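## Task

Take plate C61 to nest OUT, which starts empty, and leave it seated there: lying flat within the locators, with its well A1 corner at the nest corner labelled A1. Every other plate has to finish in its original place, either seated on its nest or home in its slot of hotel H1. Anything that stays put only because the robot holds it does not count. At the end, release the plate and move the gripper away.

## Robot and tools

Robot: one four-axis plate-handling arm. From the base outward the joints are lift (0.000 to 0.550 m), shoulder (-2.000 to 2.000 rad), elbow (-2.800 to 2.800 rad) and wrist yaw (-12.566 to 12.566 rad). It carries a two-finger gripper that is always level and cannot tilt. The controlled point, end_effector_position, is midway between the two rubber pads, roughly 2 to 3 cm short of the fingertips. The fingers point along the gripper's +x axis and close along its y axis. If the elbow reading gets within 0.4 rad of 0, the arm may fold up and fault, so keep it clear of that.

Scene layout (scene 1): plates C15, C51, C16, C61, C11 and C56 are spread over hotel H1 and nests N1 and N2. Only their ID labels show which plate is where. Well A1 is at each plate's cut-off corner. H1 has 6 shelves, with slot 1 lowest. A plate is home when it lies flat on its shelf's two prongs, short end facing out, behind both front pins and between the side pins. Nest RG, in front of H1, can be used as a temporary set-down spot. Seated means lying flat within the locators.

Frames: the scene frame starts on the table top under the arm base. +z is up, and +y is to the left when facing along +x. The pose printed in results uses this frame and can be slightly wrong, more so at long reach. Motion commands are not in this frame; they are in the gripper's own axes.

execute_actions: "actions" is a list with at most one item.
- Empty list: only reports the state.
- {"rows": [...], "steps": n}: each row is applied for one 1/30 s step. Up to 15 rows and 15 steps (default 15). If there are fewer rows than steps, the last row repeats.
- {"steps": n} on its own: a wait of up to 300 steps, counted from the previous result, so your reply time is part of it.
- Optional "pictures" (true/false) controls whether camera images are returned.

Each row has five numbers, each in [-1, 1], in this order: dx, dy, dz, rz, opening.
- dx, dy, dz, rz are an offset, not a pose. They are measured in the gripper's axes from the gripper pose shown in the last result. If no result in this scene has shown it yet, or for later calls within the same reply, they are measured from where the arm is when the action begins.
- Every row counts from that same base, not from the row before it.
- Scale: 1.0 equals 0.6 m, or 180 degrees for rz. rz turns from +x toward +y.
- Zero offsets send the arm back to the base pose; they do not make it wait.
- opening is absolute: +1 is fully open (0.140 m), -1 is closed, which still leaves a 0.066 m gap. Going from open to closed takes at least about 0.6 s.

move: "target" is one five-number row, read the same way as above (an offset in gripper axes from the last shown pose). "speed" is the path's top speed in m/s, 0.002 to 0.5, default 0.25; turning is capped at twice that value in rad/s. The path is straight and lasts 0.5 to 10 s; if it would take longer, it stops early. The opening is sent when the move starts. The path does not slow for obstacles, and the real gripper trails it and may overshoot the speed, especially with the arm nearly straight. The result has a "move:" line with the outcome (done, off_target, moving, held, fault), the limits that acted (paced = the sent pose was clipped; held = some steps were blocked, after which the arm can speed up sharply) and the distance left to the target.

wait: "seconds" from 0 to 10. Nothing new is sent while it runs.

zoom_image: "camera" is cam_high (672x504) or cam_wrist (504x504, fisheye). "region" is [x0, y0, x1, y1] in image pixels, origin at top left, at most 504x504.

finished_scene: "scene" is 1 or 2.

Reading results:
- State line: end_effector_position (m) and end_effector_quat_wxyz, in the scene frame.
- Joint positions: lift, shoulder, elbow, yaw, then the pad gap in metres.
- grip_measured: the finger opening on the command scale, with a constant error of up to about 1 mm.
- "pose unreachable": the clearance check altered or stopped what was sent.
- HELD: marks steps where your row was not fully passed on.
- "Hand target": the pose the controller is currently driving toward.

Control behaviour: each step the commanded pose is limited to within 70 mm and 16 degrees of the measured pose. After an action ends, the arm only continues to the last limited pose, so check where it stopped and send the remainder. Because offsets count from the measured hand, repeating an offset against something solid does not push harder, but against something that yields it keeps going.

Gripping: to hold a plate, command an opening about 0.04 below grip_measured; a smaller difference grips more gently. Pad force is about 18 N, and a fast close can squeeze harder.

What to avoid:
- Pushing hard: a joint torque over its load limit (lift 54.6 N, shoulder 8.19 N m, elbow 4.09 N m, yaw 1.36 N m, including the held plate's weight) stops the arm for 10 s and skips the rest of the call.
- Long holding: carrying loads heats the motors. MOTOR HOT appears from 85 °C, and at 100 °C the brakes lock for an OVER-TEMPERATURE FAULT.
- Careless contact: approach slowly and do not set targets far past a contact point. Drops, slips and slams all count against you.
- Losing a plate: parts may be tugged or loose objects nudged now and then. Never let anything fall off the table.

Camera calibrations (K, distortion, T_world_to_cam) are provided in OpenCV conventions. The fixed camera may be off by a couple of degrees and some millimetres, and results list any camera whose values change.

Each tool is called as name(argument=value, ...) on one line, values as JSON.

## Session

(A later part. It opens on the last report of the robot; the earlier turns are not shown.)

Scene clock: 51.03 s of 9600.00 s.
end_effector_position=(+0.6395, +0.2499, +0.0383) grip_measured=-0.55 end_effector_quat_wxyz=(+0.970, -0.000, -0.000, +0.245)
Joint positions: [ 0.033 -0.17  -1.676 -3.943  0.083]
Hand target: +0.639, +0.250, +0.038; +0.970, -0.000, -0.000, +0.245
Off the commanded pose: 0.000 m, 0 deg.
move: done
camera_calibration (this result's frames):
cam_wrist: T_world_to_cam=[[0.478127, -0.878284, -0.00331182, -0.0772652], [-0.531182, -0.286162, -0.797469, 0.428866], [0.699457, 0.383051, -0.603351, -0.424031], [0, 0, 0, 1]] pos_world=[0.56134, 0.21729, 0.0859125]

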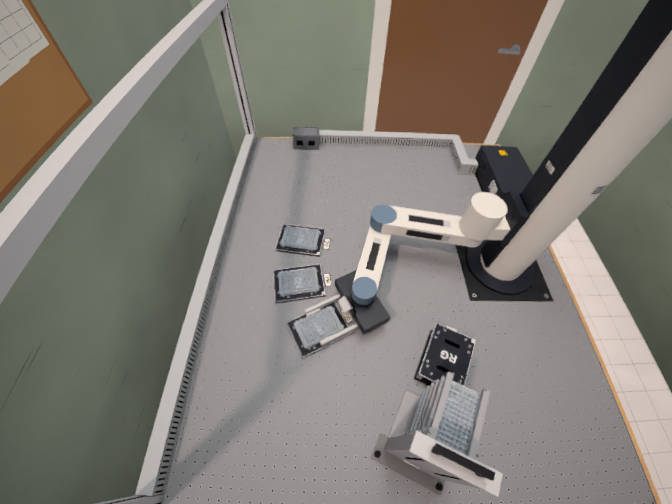

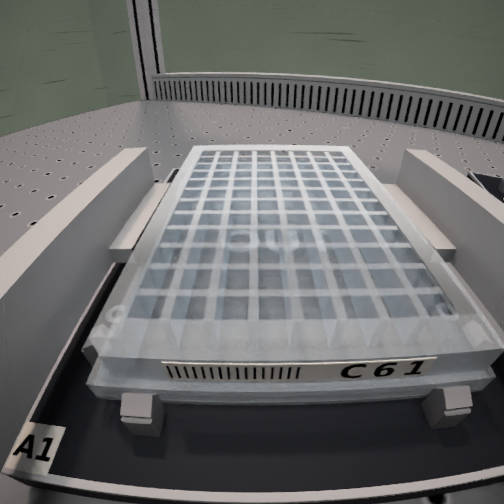

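move(target=[0,0,-0.0025,0,-0.6], speed=0.01)

move(target=[0,0,0,0,-0.1])

move(target=[-0.03,0,0.08,0,-0.1], speed=0.1)

move(target=[-0.1,0,0.08,0,-0.1])

zoom_image(camera="cam_wrist", region=[150,150,400,400])

zoom_image(camera="cam_high", region=[265,215,375,360])

Scene clock: 53.50 s of 9600.00 s.
end_effector_position=(+0.6396, +0.2499, +0.0368) grip_measured=-0.55 end_effector_quat_wxyz=(+0.970, -0.000, -0.000, +0.245)
Joint positions: [ 0.032 -0.17  -1.676 -3.943  0.083]
Hand target: +0.639, +0.250, +0.037; +0.970, -0.000, -0.000, +0.245
Off the commanded pose: 0.000 m, 0 deg.
move: done
camera_calibration (this result's frames):
cam_wrist: T_world_to_cam=[[0.477947, -0.878382, -0.00331182, -0.077196], [-0.531241, -0.286053, -0.797469, 0.427741], [0.699535, 0.382907, -0.603351, -0.424978], [0, 0, 0, 1]] pos_world=[0.561416, 0.217276, 0.0844432]

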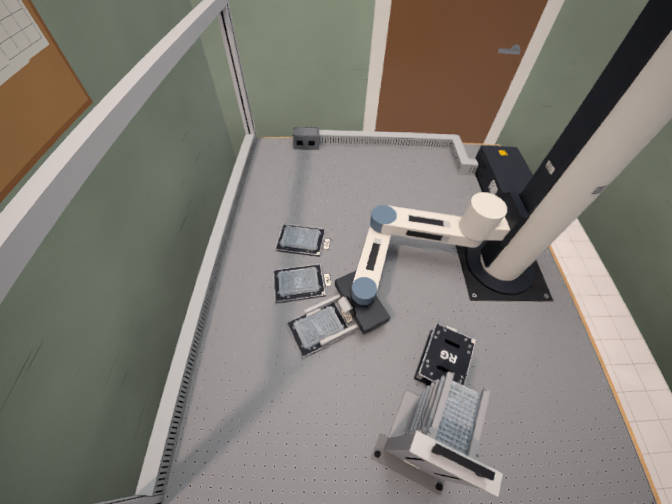

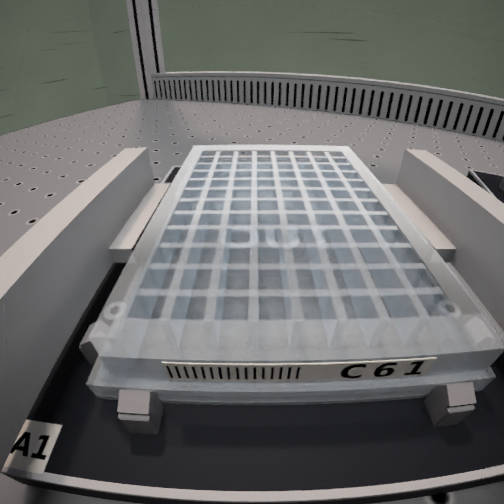

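Scene clock: 54.00 s of 9600.00 s.
end_effector_position=(+0.6396, +0.2499, +0.0368) grip_measured=-0.10 end_effector_quat_wxyz=(+0.970, -0.000, -0.000, +0.245)
Joint positions: [ 0.032 -0.17  -1.676 -3.943  0.099]
Hand target: +0.640, +0.250, +0.037; +0.970, -0.000, -0.000, +0.245
Off the commanded pose: 0.000 m, 0 deg.
move: done
camera_calibration (this result's frames):
cam_wrist: T_world_to_cam=[[0.477894, -0.878411, -0.00331182, -0.0771732], [-0.531258, -0.286021, -0.797469, 0.42775], [0.699559, 0.382865, -0.603351, -0.424991], [0, 0, 0, 1]] pos_world=[0.561432, 0.21727, 0.0844432]

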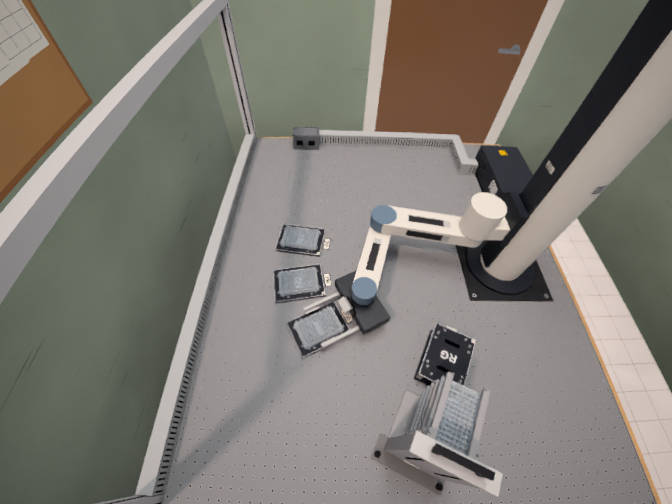

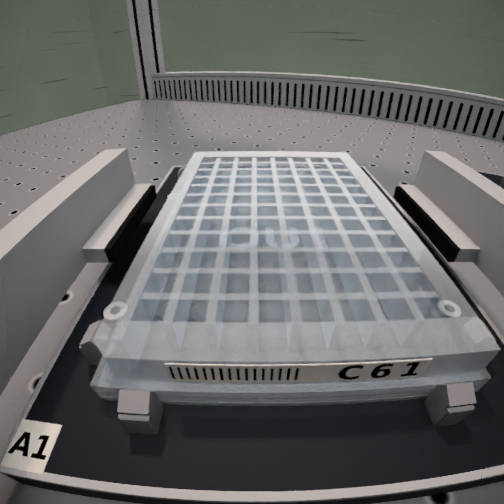

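Scene clock: 54.80 s of 9600.00 s.
end_effector_position=(+0.6237, +0.2415, +0.0848) grip_measured=-0.10 end_effector_quat_wxyz=(+0.970, -0.000, -0.000, +0.245)
Joint positions: [ 0.08  -0.214 -1.575 -4.     0.099]
Hand target: +0.624, +0.241, +0.085; +0.970, -0.000, -0.000, +0.245
Off the commanded pose: 0.000 m, 0 deg.
move: done
camera_calibration (this result's frames):
cam_wrist: T_world_to_cam=[[0.478355, -0.87816, -0.00331182, -0.0771475], [-0.531108, -0.2863, -0.797469, 0.455174], [0.699357, 0.383232, -0.603351, -0.381608], [0, 0, 0, 1]] pos_world=[0.545531, 0.208813, 0.132488]

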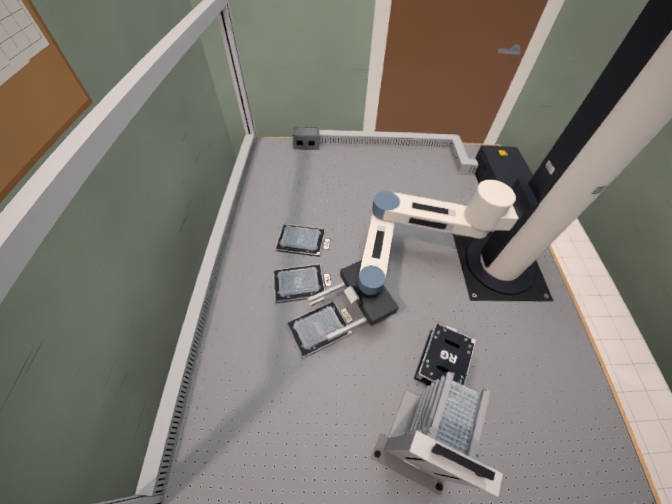

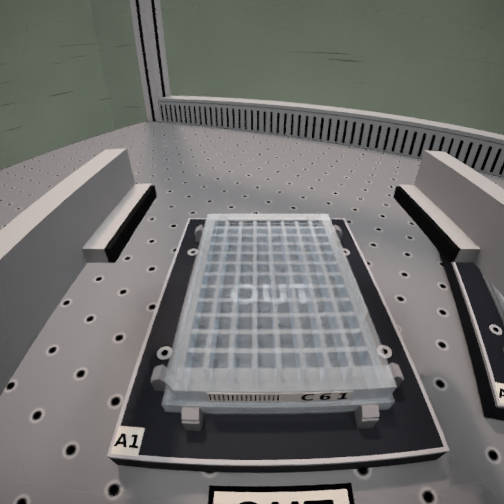

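Scene clock: 55.53 s of 9600.00 s.
end_effector_position=(+0.5708, +0.2130, +0.1329) grip_measured=-0.10 end_effector_quat_wxyz=(+0.970, -0.000, -0.000, +0.245)
Joint positions: [ 0.128 -0.34  -1.267 -4.182  0.099]
Hand target: +0.571, +0.213, +0.133; +0.970, -0.000, -0.000, +0.245
Off the commanded pose: 0.000 m, 0 deg.
move: done
camera_calibration (this result's frames):
cam_wrist: T_world_to_cam=[[0.478724, -0.877959, -0.00331182, -0.0769279], [-0.530988, -0.286523, -0.797469, 0.457243], [0.699196, 0.383526, -0.603351, -0.304714], [0, 0, 0, 1]] pos_world=[0.492672, 0.180337, 0.180533]

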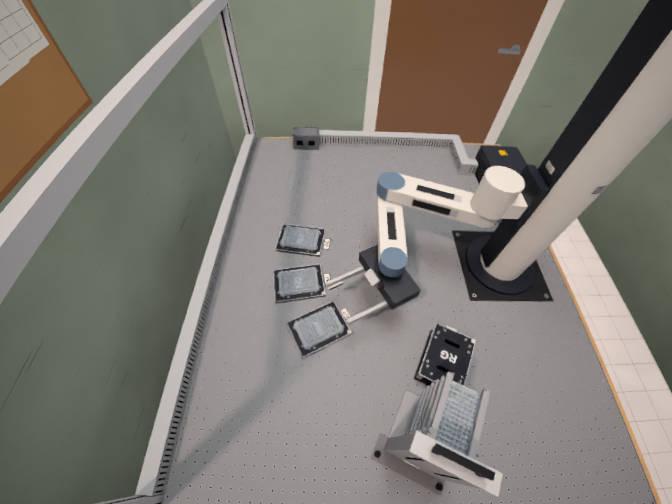

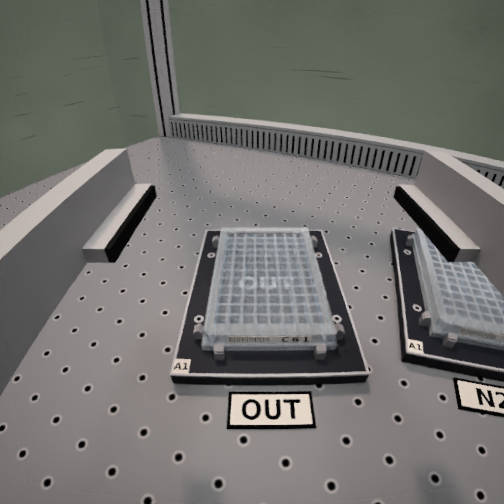

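Region (150, 150, 400, 400) of cam_wrist's 504x504 image, scaled by 2.016, with more detail than that image has.

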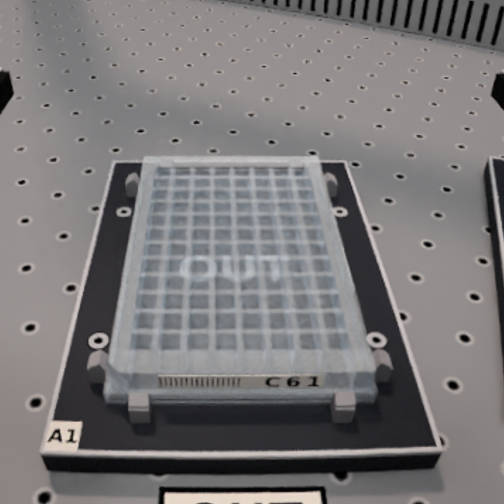

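Region (265, 215, 375, 360) of cam_high's 672x504 image, scaled by 3.476, with more detail than that image has; it fills the left 382 columns of this view, and the rest is white.

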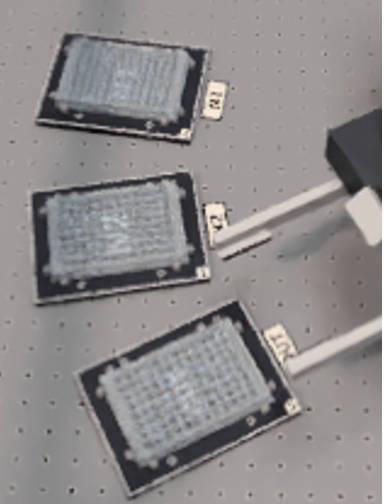

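finished_scene(scene=1)

The scene is finished: the task was done.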